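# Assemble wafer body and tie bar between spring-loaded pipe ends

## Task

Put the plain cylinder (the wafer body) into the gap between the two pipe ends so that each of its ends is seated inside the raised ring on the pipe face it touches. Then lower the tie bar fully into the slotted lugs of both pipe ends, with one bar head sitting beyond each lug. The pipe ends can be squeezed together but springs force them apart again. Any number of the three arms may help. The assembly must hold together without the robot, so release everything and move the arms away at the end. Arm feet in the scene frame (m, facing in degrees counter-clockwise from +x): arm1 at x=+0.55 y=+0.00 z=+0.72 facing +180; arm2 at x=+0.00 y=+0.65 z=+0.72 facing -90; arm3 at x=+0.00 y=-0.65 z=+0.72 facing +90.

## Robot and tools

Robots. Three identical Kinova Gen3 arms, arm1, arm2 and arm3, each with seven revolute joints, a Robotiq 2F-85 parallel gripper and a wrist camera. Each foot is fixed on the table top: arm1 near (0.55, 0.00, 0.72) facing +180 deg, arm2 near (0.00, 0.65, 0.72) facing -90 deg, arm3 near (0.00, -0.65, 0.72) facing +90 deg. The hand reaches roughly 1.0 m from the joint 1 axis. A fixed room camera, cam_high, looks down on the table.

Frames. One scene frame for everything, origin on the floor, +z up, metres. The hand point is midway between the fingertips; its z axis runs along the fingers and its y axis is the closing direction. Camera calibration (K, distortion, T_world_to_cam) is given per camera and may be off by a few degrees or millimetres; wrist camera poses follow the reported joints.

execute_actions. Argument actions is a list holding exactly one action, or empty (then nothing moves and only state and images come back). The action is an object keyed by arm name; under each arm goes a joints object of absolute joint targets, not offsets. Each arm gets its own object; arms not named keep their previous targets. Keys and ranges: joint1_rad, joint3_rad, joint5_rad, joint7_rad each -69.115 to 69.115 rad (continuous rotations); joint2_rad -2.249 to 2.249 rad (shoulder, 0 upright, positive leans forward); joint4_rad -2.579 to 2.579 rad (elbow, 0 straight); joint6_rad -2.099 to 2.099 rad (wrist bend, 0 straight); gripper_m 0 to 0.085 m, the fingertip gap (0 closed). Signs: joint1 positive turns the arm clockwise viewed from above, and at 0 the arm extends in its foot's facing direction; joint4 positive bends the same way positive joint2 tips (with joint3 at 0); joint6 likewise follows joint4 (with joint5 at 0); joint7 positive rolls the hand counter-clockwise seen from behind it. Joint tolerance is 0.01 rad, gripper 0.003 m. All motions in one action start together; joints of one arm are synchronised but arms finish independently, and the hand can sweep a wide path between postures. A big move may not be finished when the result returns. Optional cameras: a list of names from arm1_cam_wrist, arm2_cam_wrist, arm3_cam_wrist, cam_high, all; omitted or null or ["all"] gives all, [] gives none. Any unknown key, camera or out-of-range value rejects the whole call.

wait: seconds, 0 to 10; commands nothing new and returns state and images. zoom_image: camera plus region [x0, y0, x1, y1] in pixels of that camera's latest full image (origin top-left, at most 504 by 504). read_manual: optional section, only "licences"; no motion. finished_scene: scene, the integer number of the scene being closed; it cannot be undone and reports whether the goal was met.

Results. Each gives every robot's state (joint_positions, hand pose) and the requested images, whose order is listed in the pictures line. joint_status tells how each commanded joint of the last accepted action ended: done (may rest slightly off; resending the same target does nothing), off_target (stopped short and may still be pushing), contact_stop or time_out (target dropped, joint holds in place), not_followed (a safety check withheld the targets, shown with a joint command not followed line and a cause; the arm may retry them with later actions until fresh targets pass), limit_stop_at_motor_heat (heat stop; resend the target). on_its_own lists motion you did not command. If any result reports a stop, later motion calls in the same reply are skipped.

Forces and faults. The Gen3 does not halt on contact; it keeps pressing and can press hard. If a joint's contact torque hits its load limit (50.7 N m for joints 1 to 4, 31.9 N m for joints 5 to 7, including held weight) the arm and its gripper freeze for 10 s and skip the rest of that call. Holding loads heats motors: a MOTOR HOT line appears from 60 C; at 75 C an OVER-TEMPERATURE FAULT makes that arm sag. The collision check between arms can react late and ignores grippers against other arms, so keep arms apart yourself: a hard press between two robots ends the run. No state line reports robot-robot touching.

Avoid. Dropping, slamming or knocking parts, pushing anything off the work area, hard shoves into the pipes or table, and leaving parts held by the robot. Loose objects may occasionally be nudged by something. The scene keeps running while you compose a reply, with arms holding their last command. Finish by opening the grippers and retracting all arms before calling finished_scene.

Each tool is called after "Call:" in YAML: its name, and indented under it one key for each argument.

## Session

Call:
execute_actions:
  actions: []

Scene clock: 0.00 s.
arm1.joint_positions: joint1_rad=-0.008 joint2_rad=-0.397 joint3_rad=-0.074 joint4_rad=+1.509 joint5_rad=-0.029 joint6_rad=+2.022 joint7_rad=+1.477 gripper_m=+0.085
arm1.joint_status: not commanded
arm1.hand: x=+0.4243 y=+0.0088 z=+1.2360 quat_wxyz=(+0.003, +1.000, -0.018, +0.001) (m; scene frame)
arm2.joint_positions: joint1_rad=-0.007 joint2_rad=-0.397 joint3_rad=-0.073 joint4_rad=+1.511 joint5_rad=-0.029 joint6_rad=+2.026 joint7_rad=+1.480 gripper_m=+0.085
arm2.joint_status: not commanded
arm2.hand: x=+0.0074 y=+0.5296 z=+1.3144 quat_wxyz=(+0.006, -0.704, -0.710, +0.006) (m; scene frame)
arm3.joint_positions: joint1_rad=-0.011 joint2_rad=-0.394 joint3_rad=-0.075 joint4_rad=+1.511 joint5_rad=-0.030 joint6_rad=+2.025 joint7_rad=+1.478 gripper_m=+0.085
arm3.joint_status: not commanded
arm3.hand: x=-0.0009 y=-0.5350 z=+1.2713 quat_wxyz=(-0.004, +0.712, -0.702, -0.003) (m; scene frame)
pictures: arm1_cam_wrist, arm2_cam_wrist, arm3_cam_wrist, cam_high
Images, in order (width x height): arm1_cam_wrist 672x504, arm2_cam_wrist 672x504, arm3_cam_wrist 672x504, cam_high 672x504.

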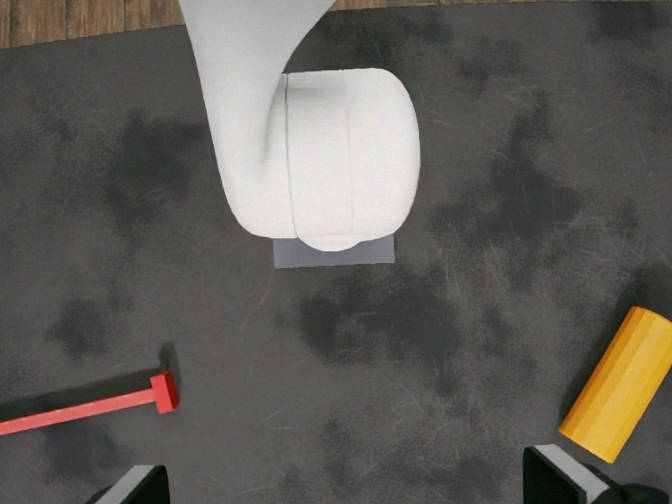

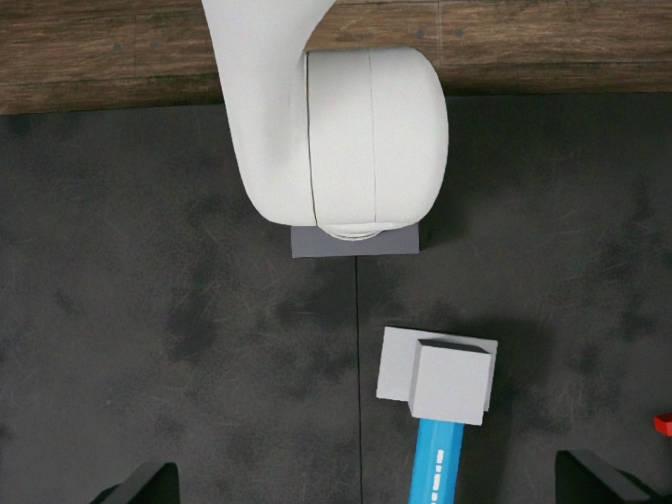

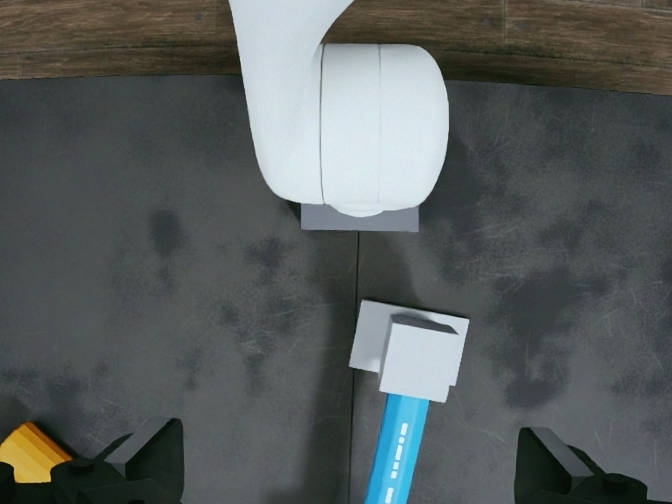

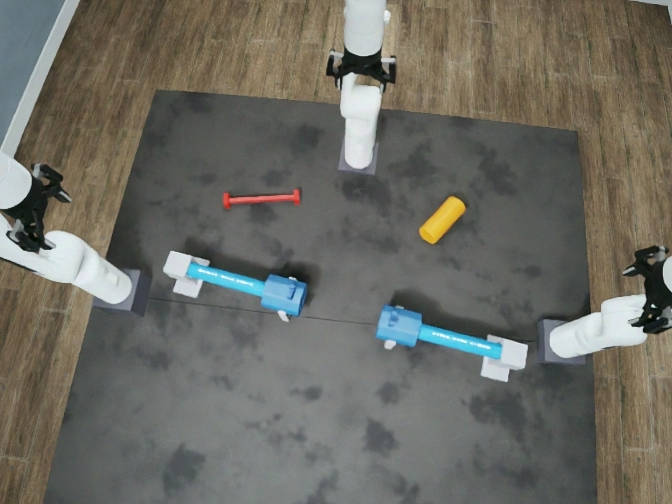

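Call:
zoom_image:
  camera: "cam_high"
  region: [150, 170, 350, 340]

Call:
zoom_image:
  camera: "cam_high"
  region: [350, 180, 550, 390]

Call:
zoom_image:
  camera: "arm1_cam_wrist"
  region: [520, 280, 672, 480]

Call:
zoom_image:
  camera: "arm1_cam_wrist"
  region: [0, 340, 200, 460]

Region (150, 170, 350, 340) of cam_high's 672x504 image, scaled by 2.520, with more detail than that image has; it fills the top 428 rows of this view, and the rest is white.

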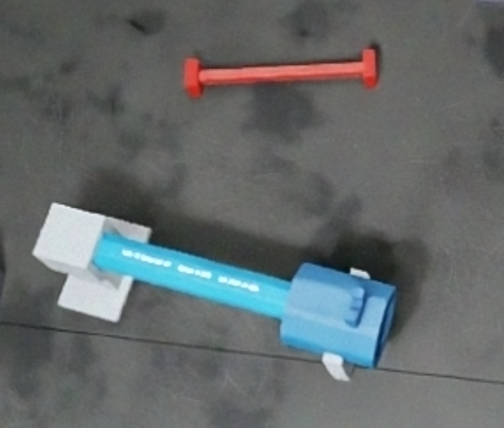

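Region (350, 180, 550, 390) of cam_high's 672x504 image, scaled by 2.400, with more detail than that image has; it fills the left 480 columns of this view, and the rest is white.

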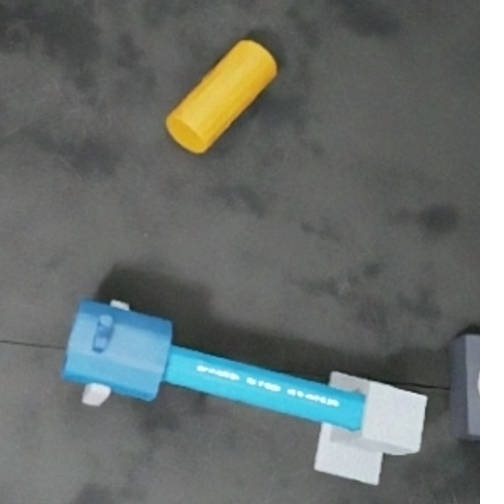

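Region (520, 280, 672, 480) of arm1_cam_wrist's 672x504 image, scaled by 2.520; it fills the left 383 columns of this view, and the rest is white.

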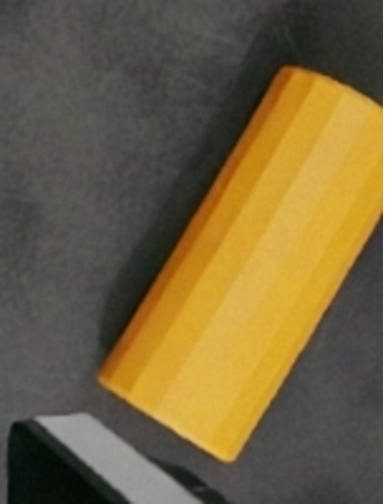

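Region (0, 340, 200, 460) of arm1_cam_wrist's 672x504 image, scaled by 2.520; it fills the top 302 rows of this view, and the rest is white.

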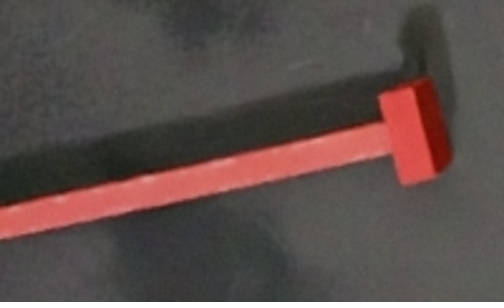

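Call:
execute_actions:
  actions:
    - {"arm1": {"joints": {"joint1_rad": -1.0338, "joint2_rad": 0.4327, "joint3_rad": 0, "joint4_rad": 2.1234, "joint5_rad": 0, "joint6_rad": 0.5855, "joint7_rad": 3.0372}}, "arm2": {"joints": {"joint1_rad": -0.1705, "joint2_rad": 0.35, "joint3_rad": 0, "joint4_rad": 2.1, "joint5_rad": 0, "joint6_rad": 0.47, "joint7_rad": 3.04}}, "arm3": {"joints": {"joint1_rad": -0.1053, "joint2_rad": 0.25, "joint3_rad": 0, "joint4_rad": 2.1, "joint5_rad": 0, "joint6_rad": 0.57, "joint7_rad": 3.04}}}

Scene clock: 122.37 s.
arm1.joint_positions: joint1_rad=-1.033 joint2_rad=+0.432 joint3_rad=+0.000 joint4_rad=+2.123 joint5_rad=+0.000 joint6_rad=+0.586 joint7_rad=+3.037 gripper_m=+0.085
arm1.joint_status: all done
arm1.hand: x=+0.3398 y=-0.2811 z=+0.8301 quat_wxyz=(+0.005, +0.330, +0.944, -0.002) (m; scene frame)
arm2.joint_positions: joint1_rad=-0.170 joint2_rad=+0.350 joint3_rad=+0.000 joint4_rad=+2.100 joint5_rad=+0.000 joint6_rad=+0.470 joint7_rad=+3.040 gripper_m=+0.085
arm2.joint_status: all done
arm2.hand: x=+0.0522 y=+0.2390 z=+0.9475 quat_wxyz=(-0.008, +0.041, -0.993, +0.109) (m; scene frame)
arm3.joint_positions: joint1_rad=-0.105 joint2_rad=+0.250 joint3_rad=+0.000 joint4_rad=+2.100 joint5_rad=+0.000 joint6_rad=+0.570 joint7_rad=+3.040 gripper_m=+0.085
arm3.joint_status: all done
arm3.hand: x=-0.0226 y=-0.2556 z=+0.9425 quat_wxyz=(-0.116, +0.993, +0.009, -0.012) (m; scene frame)
pictures: arm1_cam_wrist, arm2_cam_wrist, arm3_cam_wrist, cam_high
camera_calibration (this result's frames):
arm1_cam_wrist: T_world_to_cam=[[0.668344, 0.743848, 0.00257262, -0.0183624], [0.743801, -0.668253, -0.0140847, -0.369237], [-0.00875776, 0.011327, -0.999897, 0.978925], [0, 0, 0, 1]] pos_world=[0.295484, -0.244173, 0.973672]
arm2_cam_wrist: T_world_to_cam=[[-0.042078, 0.969349, -0.242057, 0.00302961], [0.99911, 0.0415449, -0.00730828, 0.00443075], [0.00297197, -0.242149, -0.970234, 1.12184], [0, 0, 0, 1]] pos_world=[-0.0076334, 0.268532, 1.08921]
arm3_cam_wrist: T_world_to_cam=[[0.0164589, -0.964825, -0.262379, 0.00423433], [-0.998261, -0.0307104, 0.0503083, -0.024717], [-0.0565964, 0.261094, -0.963653, 1.1204], [0, 0, 0, 1]] pos_world=[0.0386668, -0.289203, 1.08203]
Images, in order (width x height): arm1_cam_wrist 672x504, arm2_cam_wrist 672x504, arm3_cam_wrist 672x504, cam_high 672x504.

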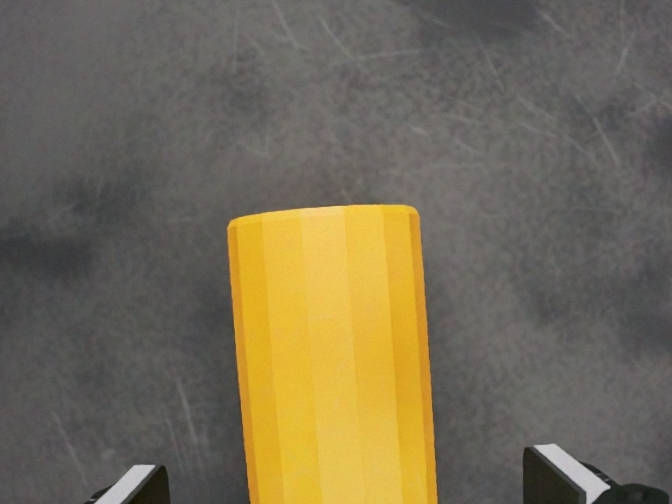

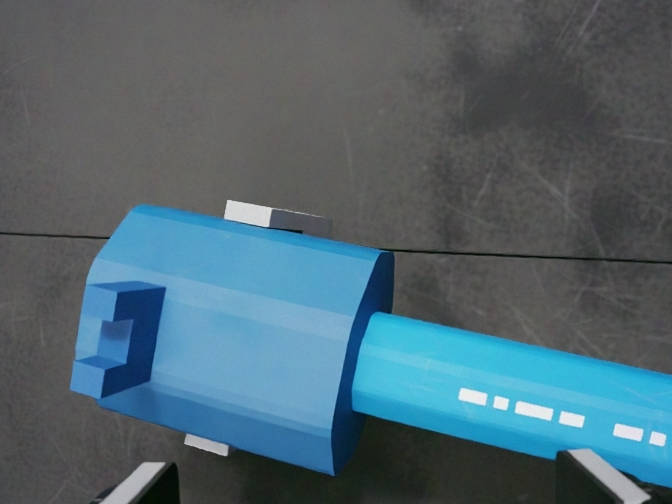

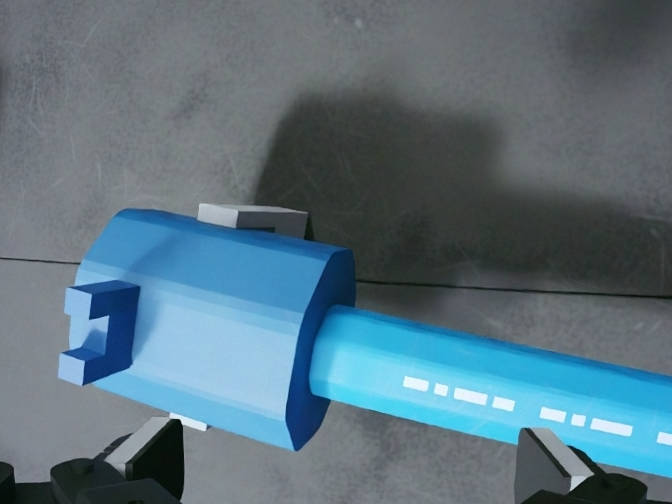

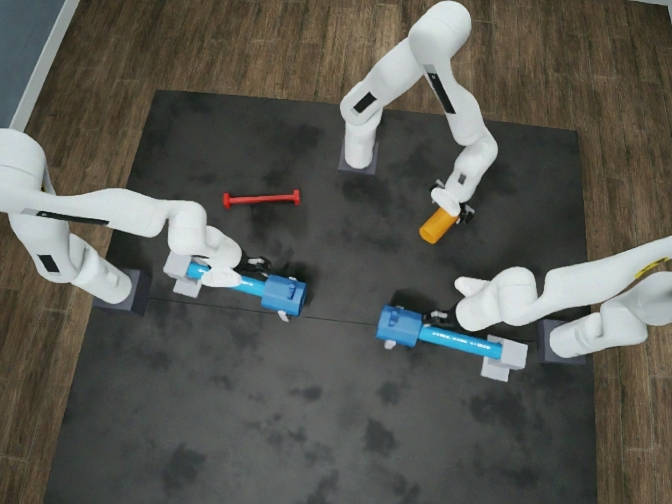

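Call:
execute_actions:
  actions:
    - {"arm1": {"joints": {"joint1_rad": -1.0388, "joint2_rad": 0.6358, "joint4_rad": 2.1772, "joint6_rad": 0.3285, "joint7_rad": 3.0461, "gripper_m": 0.077}}, "arm2": {"joints": {"joint7_rad": 3.32}}, "arm3": {"joints": {"joint7_rad": 3.32}}}
  cameras: ["arm1_cam_wrist"]

Scene clock: 177.33 s.
arm1.joint_positions: joint1_rad=-1.039 joint2_rad=+0.636 joint3_rad=+0.000 joint4_rad=+2.177 joint5_rad=+0.000 joint6_rad=+0.329 joint7_rad=+3.046 gripper_m=+0.077
arm1.joint_status: all done
arm1.hand: x=+0.3413 y=-0.2838 z=+0.7512 quat_wxyz=(+0.005, +0.323, +0.946, -0.002) (m; scene frame)
arm2.joint_positions: joint1_rad=-0.171 joint2_rad=+0.350 joint3_rad=+0.000 joint4_rad=+2.100 joint5_rad=+0.000 joint6_rad=+0.470 joint7_rad=+3.320 gripper_m=+0.085
arm2.joint_status: all done
arm2.hand: x=+0.0522 y=+0.2390 z=+0.9475 quat_wxyz=(+0.007, +0.179, -0.978, +0.109) (m; scene frame)
arm3.joint_positions: joint1_rad=-0.105 joint2_rad=+0.250 joint3_rad=+0.000 joint4_rad=+2.100 joint5_rad=+0.000 joint6_rad=+0.570 joint7_rad=+3.320 gripper_m=+0.085
arm3.joint_status: all done
arm3.hand: x=-0.0226 y=-0.2556 z=+0.9425 quat_wxyz=(-0.116, +0.982, +0.148, +0.004) (m; scene frame)
pictures: arm1_cam_wrist
camera_calibration (this result's frames):
arm1_cam_wrist: T_world_to_cam=[[0.657705, 0.753272, 0.00229744, -0.0106578], [0.753221, -0.657617, -0.0140781, -0.373521], [-0.00909382, 0.0109897, -0.999898, 0.900052], [0, 0, 0, 1]] pos_world=[0.296538, -0.247497, 0.894727]
Images, in order (width x height): arm1_cam_wrist 672x504.

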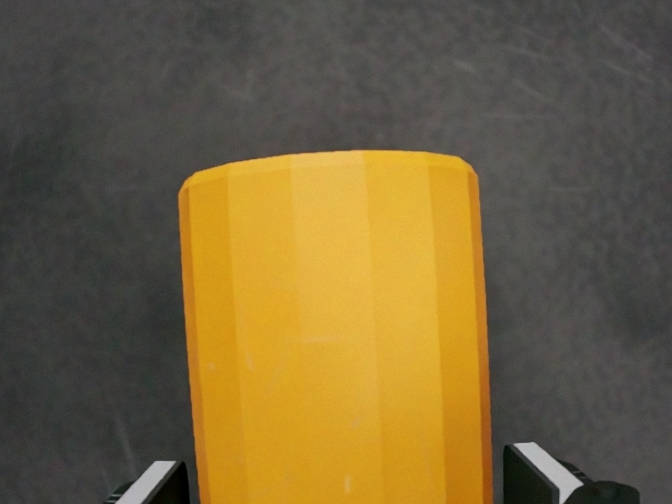

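Well centred. Gripping now.

Call:
execute_actions:
  actions:
    - {"arm1": {"joints": {"gripper_m": 0.05}}, "arm2": {"joints": {"joint7_rad": 3.45}}, "arm3": {"joints": {"joint7_rad": 3.47}}}
  cameras: ["arm1_cam_wrist"]

Scene clock: 180.87 s.
arm1.joint_positions: joint1_rad=-1.039 joint2_rad=+0.633 joint3_rad=+0.000 joint4_rad=+2.178 joint5_rad=+0.000 joint6_rad=+0.330 joint7_rad=+3.046 gripper_m=+0.061
arm1.joint_status: gripper_m off_target (ended at +0.061, target +0.050)
arm1.hand: x=+0.3413 y=-0.2838 z=+0.7519 quat_wxyz=(+0.005, +0.323, +0.946, -0.003) (m; scene frame)
arm2.joint_positions: joint1_rad=-0.171 joint2_rad=+0.350 joint3_rad=+0.000 joint4_rad=+2.100 joint5_rad=+0.000 joint6_rad=+0.470 joint7_rad=+3.450 gripper_m=+0.085
arm2.joint_status: all done
arm2.hand: x=+0.0522 y=+0.2390 z=+0.9475 quat_wxyz=(+0.014, +0.242, -0.964, +0.108) (m; scene frame)
arm3.joint_positions: joint1_rad=-0.105 joint2_rad=+0.250 joint3_rad=+0.000 joint4_rad=+2.100 joint5_rad=+0.000 joint6_rad=+0.570 joint7_rad=+3.470 gripper_m=+0.085
arm3.joint_status: all done
arm3.hand: x=-0.0226 y=-0.2556 z=+0.9425 quat_wxyz=(-0.116, +0.968, +0.221, +0.013) (m; scene frame)
pictures: arm1_cam_wrist
camera_calibration (this result's frames):
arm1_cam_wrist: T_world_to_cam=[[0.657665, 0.753309, 0.00166945, -0.0101575], [0.753251, -0.657584, -0.0139888, -0.373576], [-0.00944005, 0.0104574, -0.999901, 0.900722], [0, 0, 0, 1]] pos_world=[0.296579, -0.247425, 0.895423]
Images, in order (width x height): arm1_cam_wrist 672x504.

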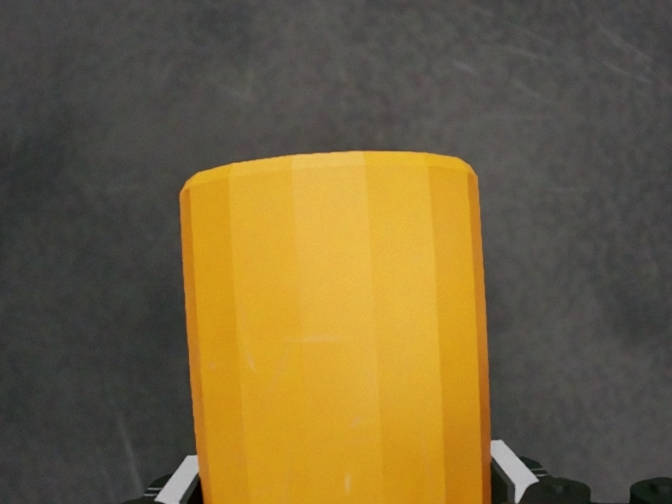

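Call:
execute_actions:
  actions:
    - {"arm1": {"joints": {"joint1_rad": -0.1211, "joint2_rad": 0.5934, "joint4_rad": 1.8278, "joint6_rad": 0.7204, "joint7_rad": 2.8974}}, "arm2": {"joints": {"joint1_rad": -0.1705, "joint2_rad": 0.4634, "joint4_rad": 2.3019, "joint6_rad": 0.0272, "joint7_rad": 4.357, "gripper_m": 0.07}}, "arm3": {"joints": {"joint1_rad": -0.108, "joint2_rad": 0.3716, "joint4_rad": 2.1785, "joint6_rad": 0.3297, "joint7_rad": 4.4262, "gripper_m": 0.07}}}

Scene clock: 224.50 s.
arm1.joint_positions: joint1_rad=-0.121 joint2_rad=+0.595 joint3_rad=+0.000 joint4_rad=+1.828 joint5_rad=+0.000 joint6_rad=+0.720 joint7_rad=+2.897 gripper_m=+0.061
arm1.joint_status: all done
arm1.hand: x=+0.1068 y=-0.0145 z=+0.8178 quat_wxyz=(+0.006, +0.759, +0.651, +0.002) (m; scene frame)
arm2.joint_positions: joint1_rad=-0.170 joint2_rad=+0.463 joint3_rad=+0.000 joint4_rad=+2.302 joint5_rad=+0.000 joint6_rad=+0.027 joint7_rad=+4.357 gripper_m=+0.070
arm2.joint_status: all done
arm2.hand: x=+0.0508 y=+0.2421 z=+0.8896 quat_wxyz=(+0.091, +0.634, -0.754, +0.146) (m; scene frame)
arm3.joint_positions: joint1_rad=-0.108 joint2_rad=+0.372 joint3_rad=+0.000 joint4_rad=+2.178 joint5_rad=+0.000 joint6_rad=+0.330 joint7_rad=+4.426 gripper_m=+0.070
arm3.joint_status: all done
arm3.hand: x=-0.0252 y=-0.2427 z=+0.8899 quat_wxyz=(-0.114, +0.755, +0.641, +0.075) (m; scene frame)
pictures: arm1_cam_wrist, arm2_cam_wrist, arm3_cam_wrist, cam_high
camera_calibration (this result's frames):
arm1_cam_wrist: T_world_to_cam=[[0.97728, -0.211445, 0.0146656, -0.11765], [-0.211124, -0.977238, -0.0207873, 0.0850053], [0.0187272, 0.0172188, -0.999676, 0.958541], [0, 0, 0, 1]] pos_world=[0.114973, 0.041689, 0.961723]
arm2_cam_wrist: T_world_to_cam=[[-0.974175, 0.176959, -0.140244, 0.1345], [0.215234, 0.915497, -0.339911, 0.129414], [0.0682423, -0.361318, -0.929942, 1.05609], [0, 0, 0, 1]] pos_world=[0.0311026, 0.239305, 1.04495]
arm3_cam_wrist: T_world_to_cam=[[0.984164, -0.141463, -0.106817, 0.0887448], [-0.16294, -0.959242, -0.230879, 0.0216259], [-0.0698027, 0.244627, -0.967101, 1.06498], [0, 0, 0, 1]] pos_world=[-0.00947723, -0.227224, 1.04442]
Images, in order (width x height): arm1_cam_wrist 672x504, arm2_cam_wrist 672x504, arm3_cam_wrist 672x504, cam_high 672x504.

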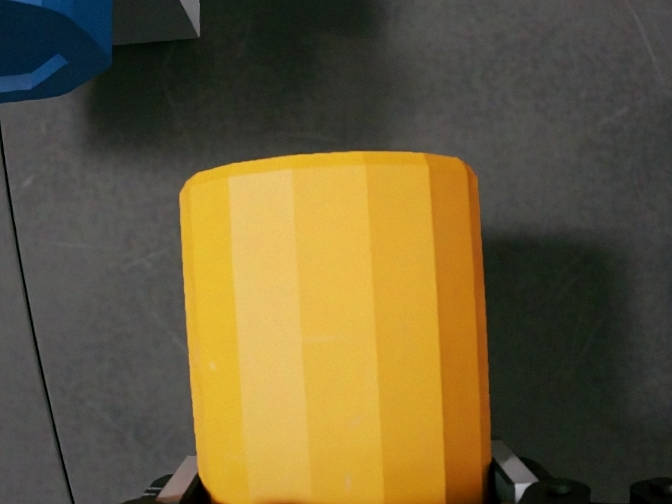

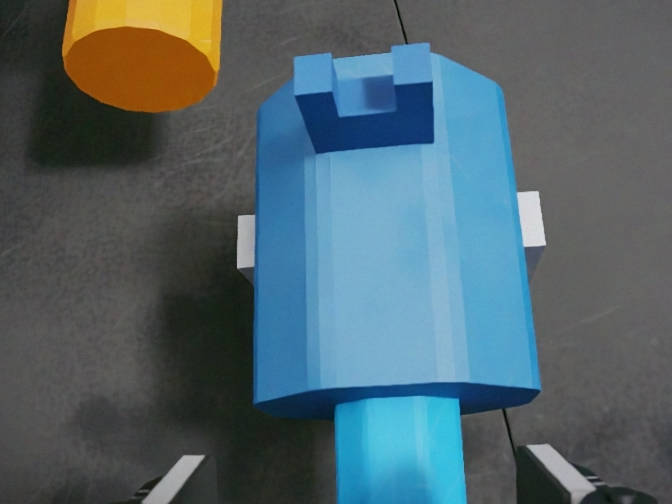

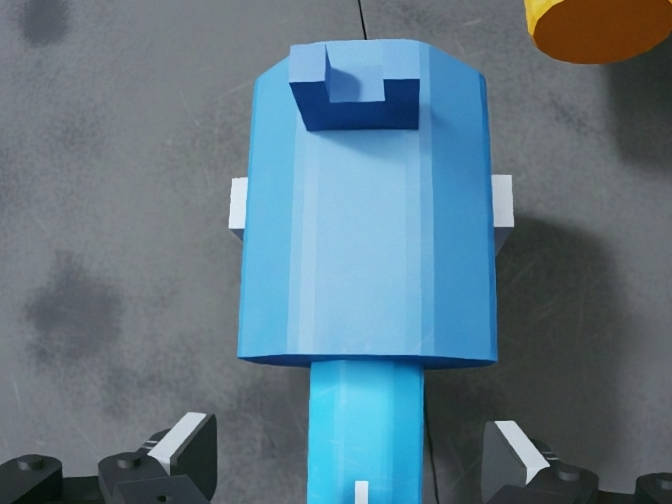

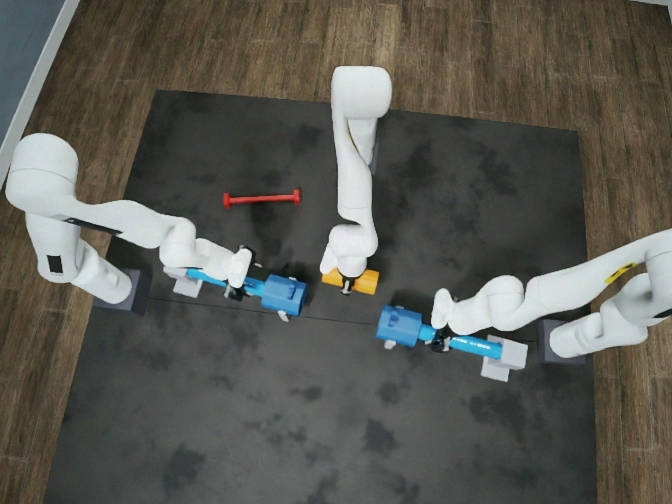

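Call:
execute_actions:
  actions:
    - {"arm1": {"joints": {"joint1_rad": -0.0778, "joint2_rad": 0.7566, "joint4_rad": 1.4698, "joint6_rad": 0.9153, "joint7_rad": 2.946}}, "arm2": {"joints": {"joint1_rad": -0.1611, "joint2_rad": 0.6862, "joint4_rad": 2.3206, "joint6_rad": -0.2143, "joint7_rad": 4.3724, "gripper_m": 0.058}}, "arm3": {"joints": {"joint1_rad": -0.1045, "joint2_rad": 0.5644, "joint4_rad": 2.2201, "joint6_rad": 0.0953, "joint7_rad": 4.4352, "gripper_m": 0.058}}}

Scene clock: 302.53 s.
arm1.joint_positions: joint1_rad=-0.078 joint2_rad=+0.758 joint3_rad=+0.000 joint4_rad=+1.471 joint5_rad=+0.000 joint6_rad=+0.915 joint7_rad=+2.946 gripper_m=+0.061
arm1.joint_status: all done
arm1.hand: x=+0.0114 y=+0.0003 z=+0.8184 quat_wxyz=(+0.006, +0.758, +0.653, +0.002) (m; scene frame)
arm2.joint_positions: joint1_rad=-0.161 joint2_rad=+0.686 joint3_rad=+0.000 joint4_rad=+2.321 joint5_rad=+0.000 joint6_rad=-0.214 joint7_rad=+4.372 gripper_m=+0.058
arm2.joint_status: all done
arm2.hand: x=+0.0467 y=+0.2365 z=+0.8197 quat_wxyz=(+0.093, +0.637, -0.752, +0.145) (m; scene frame)
arm3.joint_positions: joint1_rad=-0.105 joint2_rad=+0.564 joint3_rad=+0.000 joint4_rad=+2.220 joint5_rad=+0.000 joint6_rad=+0.095 joint7_rad=+4.435 gripper_m=+0.058
arm3.joint_status: all done
arm3.hand: x=-0.0246 y=-0.2350 z=+0.8199 quat_wxyz=(-0.113, +0.754, +0.643, +0.076) (m; scene frame)
pictures: arm1_cam_wrist, arm2_cam_wrist, arm3_cam_wrist, cam_high
camera_calibration (this result's frames):
arm1_cam_wrist: T_world_to_cam=[[0.978334, -0.206484, 0.0150554, -0.021629], [-0.206157, -0.978299, -0.0207358, 0.0792583], [0.0190103, 0.0171828, -0.999672, 0.960589], [0, 0, 0, 1]] pos_world=[0.0192389, 0.0565667, 0.962242]
arm2_cam_wrist: T_world_to_cam=[[-0.975776, 0.171875, -0.135349, 0.119027], [0.208807, 0.916278, -0.341809, 0.113262], [0.0652694, -0.361791, -0.929971, 0.989586], [0, 0, 0, 1]] pos_world=[0.0279038, 0.233787, 0.975111]
arm3_cam_wrist: T_world_to_cam=[[0.985132, -0.136344, -0.104524, 0.0811238], [-0.157433, -0.960002, -0.231541, 0.0134675], [-0.0687742, 0.244554, -0.967193, 0.995492], [0, 0, 0, 1]] pos_world=[-0.00933317, -0.219463, 0.974431]
Images, in order (width x height): arm1_cam_wrist 672x504, arm2_cam_wrist 672x504, arm3_cam_wrist 672x504, cam_high 672x504.

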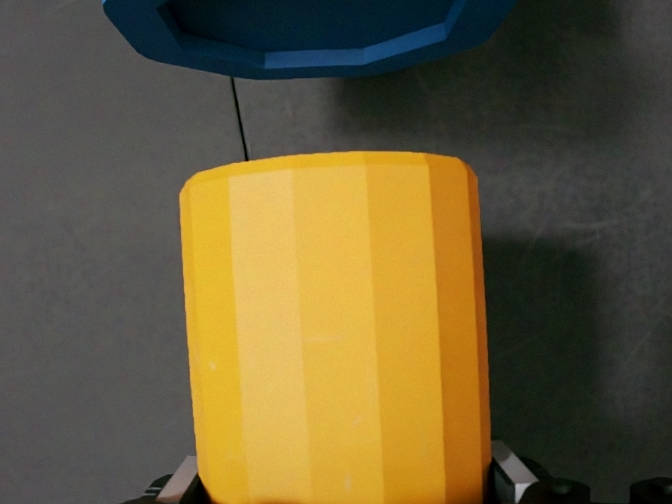

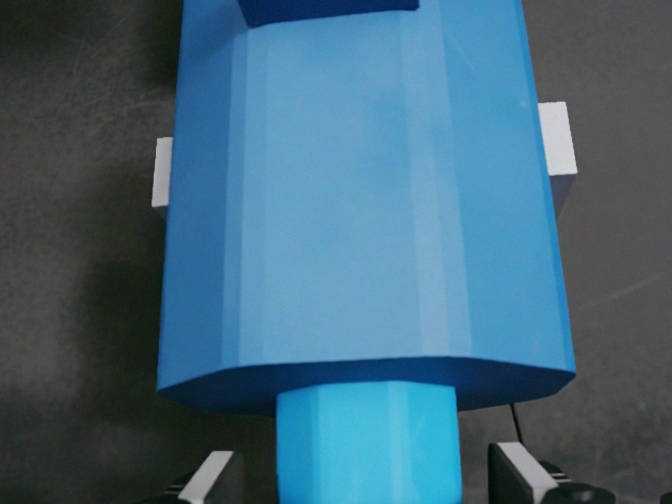

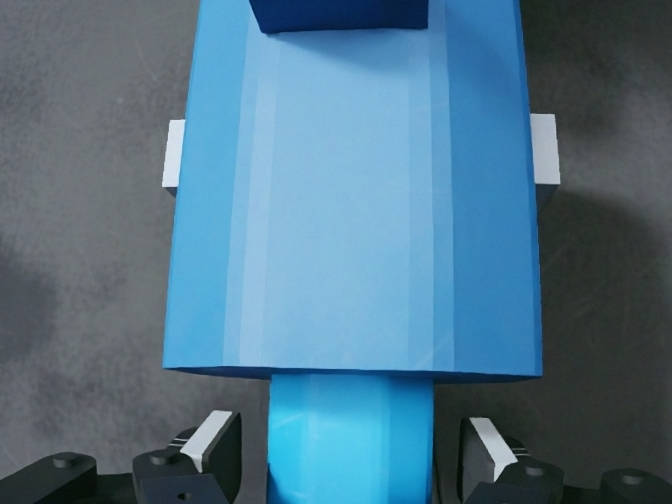

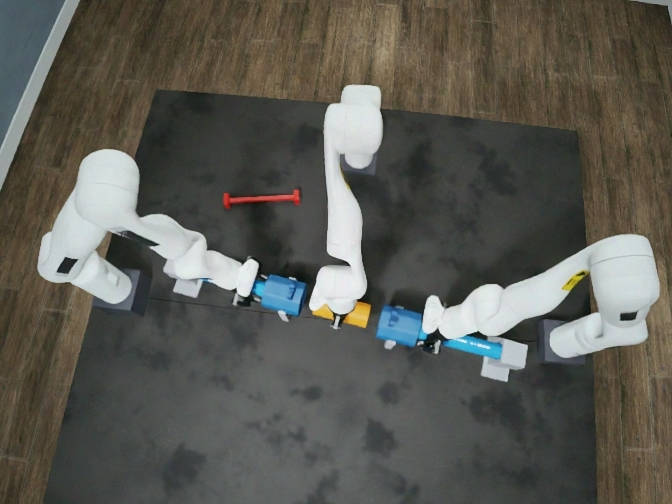

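Call:
zoom_image:
  camera: "arm1_cam_wrist"
  region: [80, 0, 560, 220]

Call:
zoom_image:
  camera: "cam_high"
  region: [250, 260, 440, 360]

Region (80, 0, 560, 220) of arm1_cam_wrist's 672x504 image, scaled by 1.050; it fills the top 231 rows of this view, and the rest is white.

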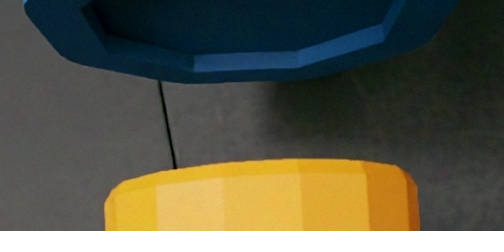

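Region (250, 260, 440, 360) of cam_high's 672x504 image, scaled by 2.653, with more detail than that image has; it fills the top 265 rows of this view, and the rest is white.

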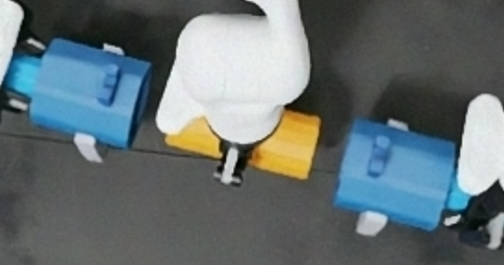

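Call:
execute_actions:
  actions:
    - {"arm1": {"joints": {"joint2_rad": 0.7594, "joint4_rad": 1.4637, "joint6_rad": 0.9186, "joint7_rad": 2.95}}, "arm2": {"joints": {"joint1_rad": -0.127, "joint2_rad": 0.7122, "joint4_rad": 2.1779, "joint6_rad": -0.0976, "joint7_rad": 4.4084}}, "arm3": {"joints": {"joint1_rad": -0.0783, "joint2_rad": 0.6142, "joint4_rad": 2.0799, "joint6_rad": 0.1857, "joint7_rad": 4.4621}}}

Scene clock: 350.80 s.
arm1.joint_positions: joint1_rad=-0.078 joint2_rad=+0.761 joint3_rad=+0.000 joint4_rad=+1.465 joint5_rad=+0.000 joint6_rad=+0.919 joint7_rad=+2.950 gripper_m=+0.061
arm1.joint_status: all done
arm1.hand: x=+0.0100 y=+0.0003 z=+0.8183 quat_wxyz=(+0.007, +0.756, +0.654, +0.002) (m; scene frame)
arm2.joint_positions: joint1_rad=-0.128 joint2_rad=+0.714 joint3_rad=-0.002 joint4_rad=+2.183 joint5_rad=+0.000 joint6_rad=-0.094 joint7_rad=+4.408 gripper_m=+0.058
arm2.joint_status: all done
arm2.hand: x=+0.0396 y=+0.1961 z=+0.8176 quat_wxyz=(+0.095, +0.639, -0.751, +0.137) (m; scene frame)
arm3.joint_positions: joint1_rad=-0.079 joint2_rad=+0.616 joint3_rad=-0.001 joint4_rad=+2.085 joint5_rad=+0.000 joint6_rad=+0.190 joint7_rad=+4.462 gripper_m=+0.058
arm3.joint_status: all done
arm3.hand: x=-0.0186 y=-0.1957 z=+0.8178 quat_wxyz=(-0.107, +0.753, +0.644, +0.075) (m; scene frame)
pictures: arm1_cam_wrist, arm2_cam_wrist, arm3_cam_wrist, cam_high
camera_calibration (this result's frames):
arm1_cam_wrist: T_world_to_cam=[[0.979144, -0.2026, 0.0151761, -0.020315], [-0.202271, -0.97911, -0.0207198, 0.0788521], [0.0190569, 0.017218, -0.99967, 0.960529], [0, 0, 0, 1]] pos_world=[0.0175361, 0.0565508, 0.962154]
arm2_cam_wrist: T_world_to_cam=[[-0.977668, 0.171254, -0.121812, 0.1079], [0.202974, 0.919701, -0.336081, 0.145965], [0.0544758, -0.3533, -0.933922, 0.975469], [0, 0, 0, 1]] pos_world=[0.0227243, 0.191911, 0.973212]
arm3_cam_wrist: T_world_to_cam=[[0.986026, -0.135871, -0.0963974, 0.0738047], [-0.15444, -0.962477, -0.223128, 0.0443842], [-0.0624636, 0.234897, -0.970011, 0.984799], [0, 0, 0, 1]] pos_world=[-0.0044045, -0.17858, 0.972284]
Images, in order (width x height): arm1_cam_wrist 672x504, arm2_cam_wrist 672x504, arm3_cam_wrist 672x504, cam_high 672x504.

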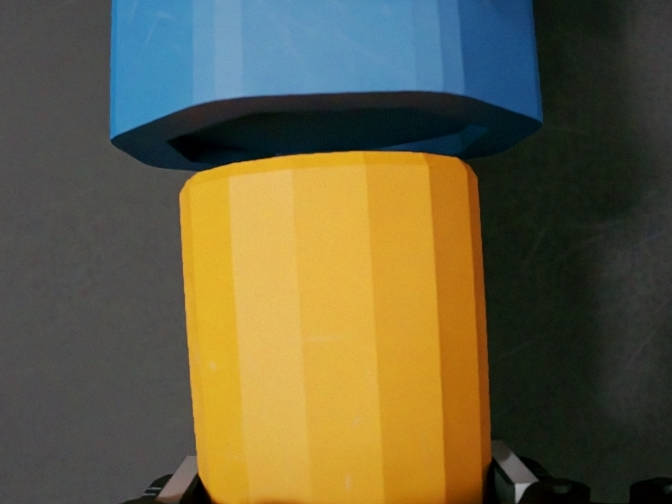

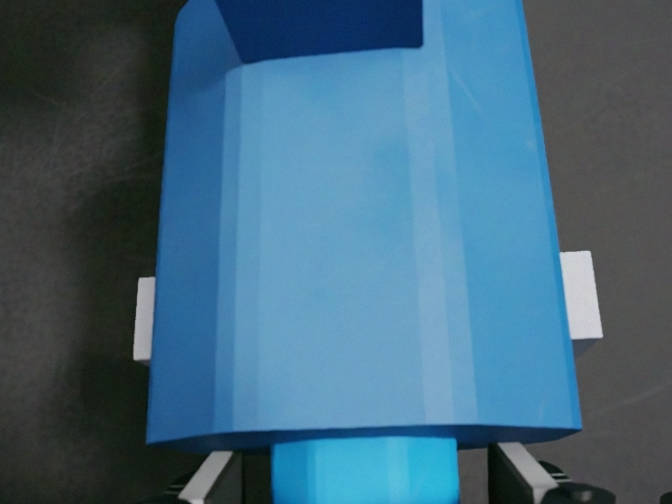

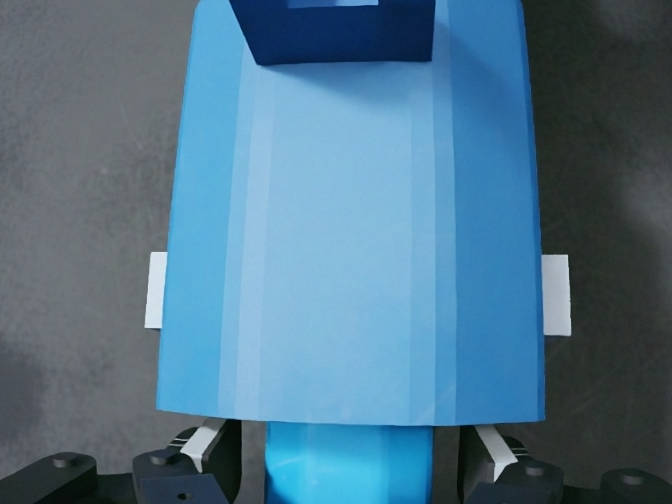

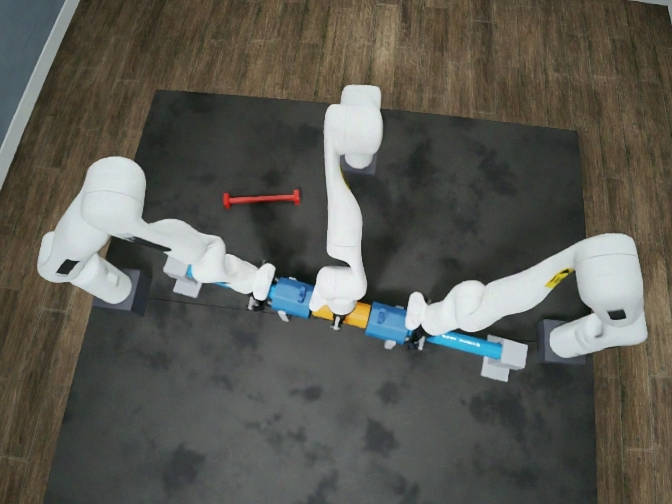

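Call:
zoom_image:
  camera: "arm1_cam_wrist"
  region: [90, 60, 560, 220]

Call:
zoom_image:
  camera: "cam_high"
  region: [300, 280, 420, 355]

Region (90, 60, 560, 220) of arm1_cam_wrist's 672x504 image, scaled by 1.072; it fills the top 172 rows of this view, and the rest is white.

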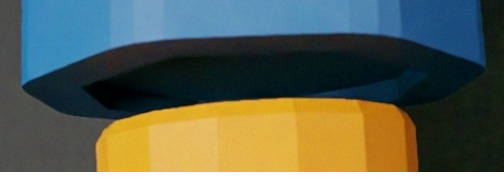

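Region (300, 280, 420, 355) of cam_high's 672x504 image, scaled by 4.200, with more detail than that image has; it fills the top 315 rows of this view, and the rest is white.

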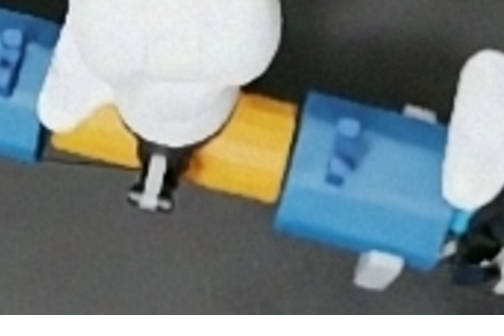

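Call:
zoom_image:
  camera: "arm1_cam_wrist"
  region: [100, 0, 330, 150]

Call:
zoom_image:
  camera: "arm1_cam_wrist"
  region: [330, 0, 560, 150]

Call:
zoom_image:
  camera: "cam_high"
  region: [345, 295, 405, 345]

Region (100, 0, 330, 150) of arm1_cam_wrist's 672x504 image, scaled by 2.191; it fills the top 329 rows of this view, and the rest is white.

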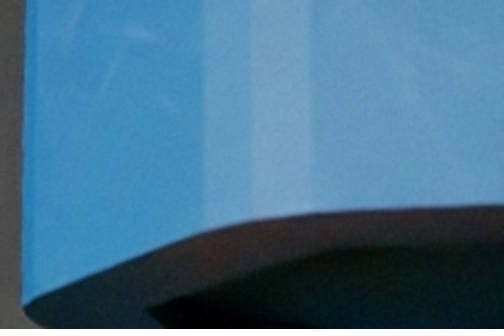

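Region (330, 0, 560, 150) of arm1_cam_wrist's 672x504 image, scaled by 2.191; it fills the top 329 rows of this view, and the rest is white.

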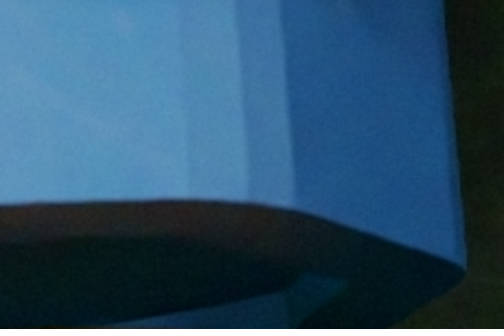

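Region (345, 295, 405, 345) of cam_high's 672x504 image, scaled by 8.400, with more detail than that image has.

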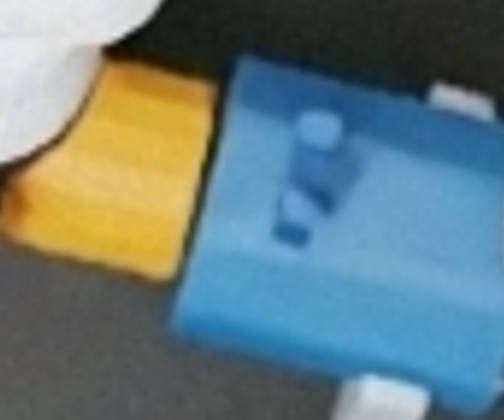

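Call:
execute_actions:
  actions:
    - {"arm1": {"joints": {"joint2_rad": 0.7617, "joint4_rad": 1.4588, "joint6_rad": 0.9212, "joint7_rad": 2.935}}, "arm2": {"joints": {"joint1_rad": -0.1184, "joint2_rad": 0.7225, "joint4_rad": 2.1335, "joint6_rad": -0.0635, "joint7_rad": 4.411}}, "arm3": {"joints": {"joint1_rad": -0.0719, "joint2_rad": 0.6286, "joint4_rad": 2.0413, "joint6_rad": 0.2099, "joint7_rad": 4.4633}}}

Scene clock: 401.93 s.
arm1.joint_positions: joint1_rad=-0.077 joint2_rad=+0.763 joint3_rad=+0.001 joint4_rad=+1.460 joint5_rad=+0.000 joint6_rad=+0.921 joint7_rad=+2.935 gripper_m=+0.061
arm1.joint_status: all done
arm1.hand: x=+0.0089 y=+0.0012 z=+0.8182 quat_wxyz=(+0.006, +0.762, +0.648, +0.002) (m; scene frame)
arm2.joint_positions: joint1_rad=-0.120 joint2_rad=+0.725 joint3_rad=-0.002 joint4_rad=+2.142 joint5_rad=+0.000 joint6_rad=-0.057 joint7_rad=+4.411 gripper_m=+0.058
arm2.joint_status: all done
arm2.hand: x=+0.0376 y=+0.1850 z=+0.8163 quat_wxyz=(+0.094, +0.638, -0.753, +0.134) (m; scene frame)
arm3.joint_positions: joint1_rad=-0.073 joint2_rad=+0.631 joint3_rad=-0.002 joint4_rad=+2.049 joint5_rad=+0.000 joint6_rad=+0.216 joint7_rad=+4.464 gripper_m=+0.058
arm3.joint_status: all done
arm3.hand: x=-0.0169 y=-0.1863 z=+0.8166 quat_wxyz=(-0.105, +0.755, +0.643, +0.074) (m; scene frame)
pictures: arm1_cam_wrist, arm2_cam_wrist, arm3_cam_wrist, cam_high
camera_calibration (this result's frames):
arm1_cam_wrist: T_world_to_cam=[[0.975756, -0.218314, 0.0154458, -0.0192972], [-0.217959, -0.975713, -0.0218443, 0.0805495], [0.0198396, 0.0179481, -0.999642, 0.960443], [0, 0, 0, 1]] pos_world=[0.017331, 0.0571422, 0.962157]
arm2_cam_wrist: T_world_to_cam=[[-0.977167, 0.175973, -0.119069, 0.104553], [0.206165, 0.920807, -0.331075, 0.151753], [0.0513791, -0.348063, -0.936062, 0.971383], [0, 0, 0, 1]] pos_world=[0.0209711, 0.179969, 0.971965]
arm3_cam_wrist: T_world_to_cam=[[0.985636, -0.139769, -0.0947938, 0.071273], [-0.157534, -0.963197, -0.217794, 0.0488787], [-0.0608643, 0.229599, -0.97138, 0.981671], [0, 0, 0, 1]] pos_world=[-0.00280052, -0.168349, 0.970978]
Images, in order (width x height): arm1_cam_wrist 672x504, arm2_cam_wrist 672x504, arm3_cam_wrist 672x504, cam_high 672x504.

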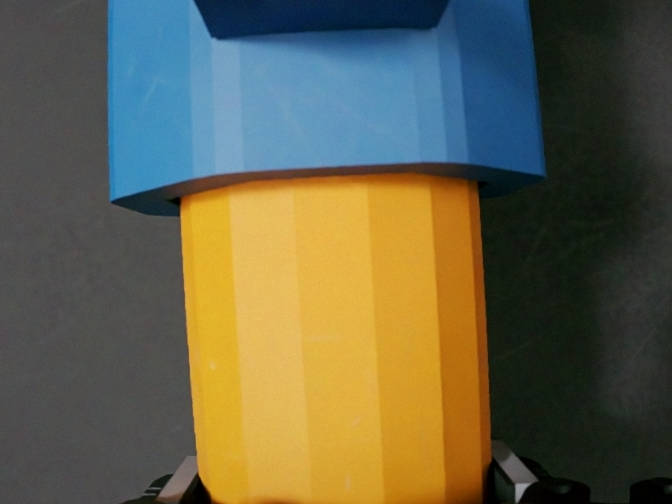

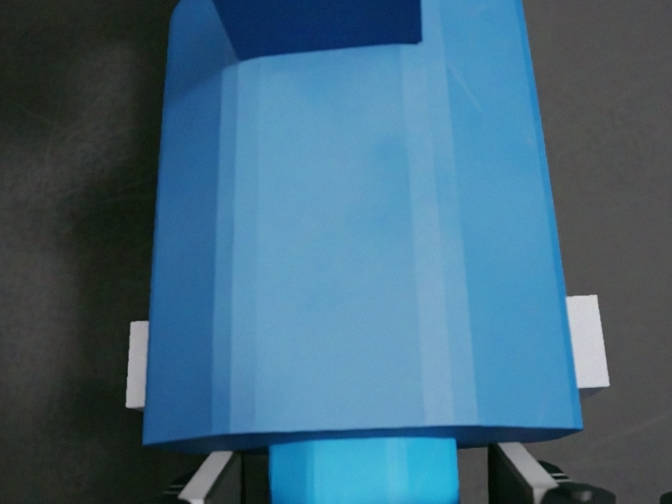

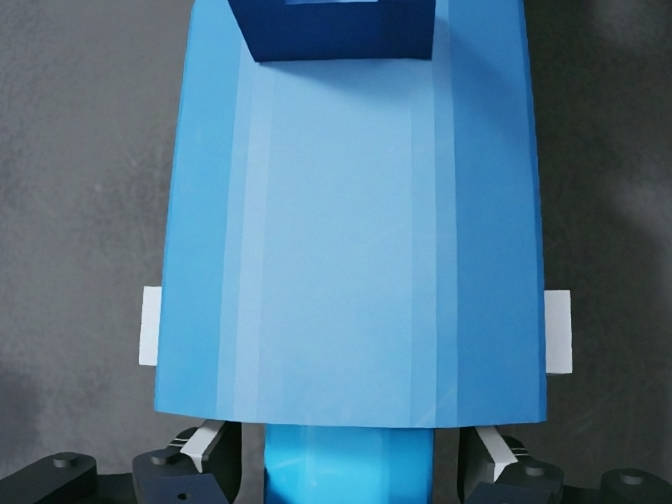

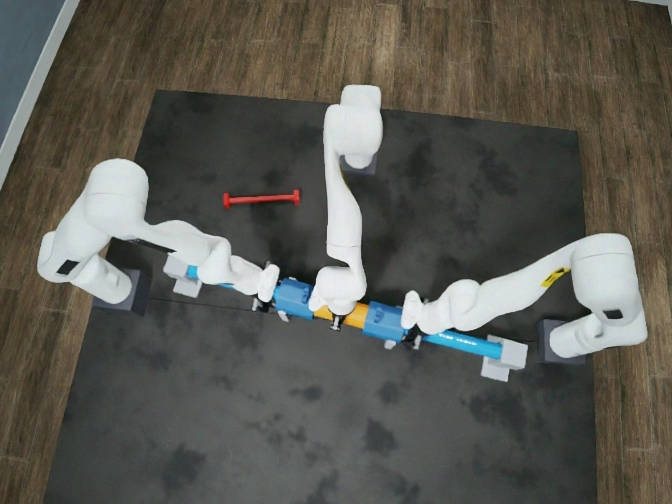

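Call:
zoom_image:
  camera: "cam_high"
  region: [335, 290, 405, 345]

Region (335, 290, 405, 345) of cam_high's 672x504 image, scaled by 7.200, with more detail than that image has; it fills the top 396 rows of this view, and the rest is white.

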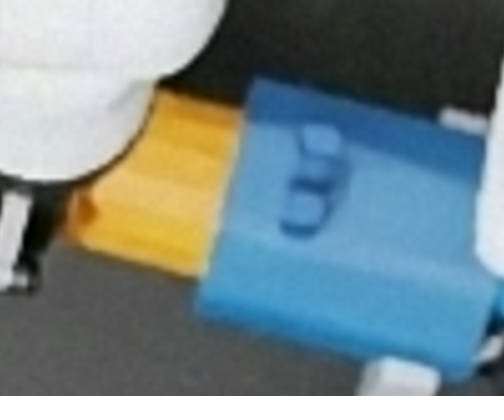

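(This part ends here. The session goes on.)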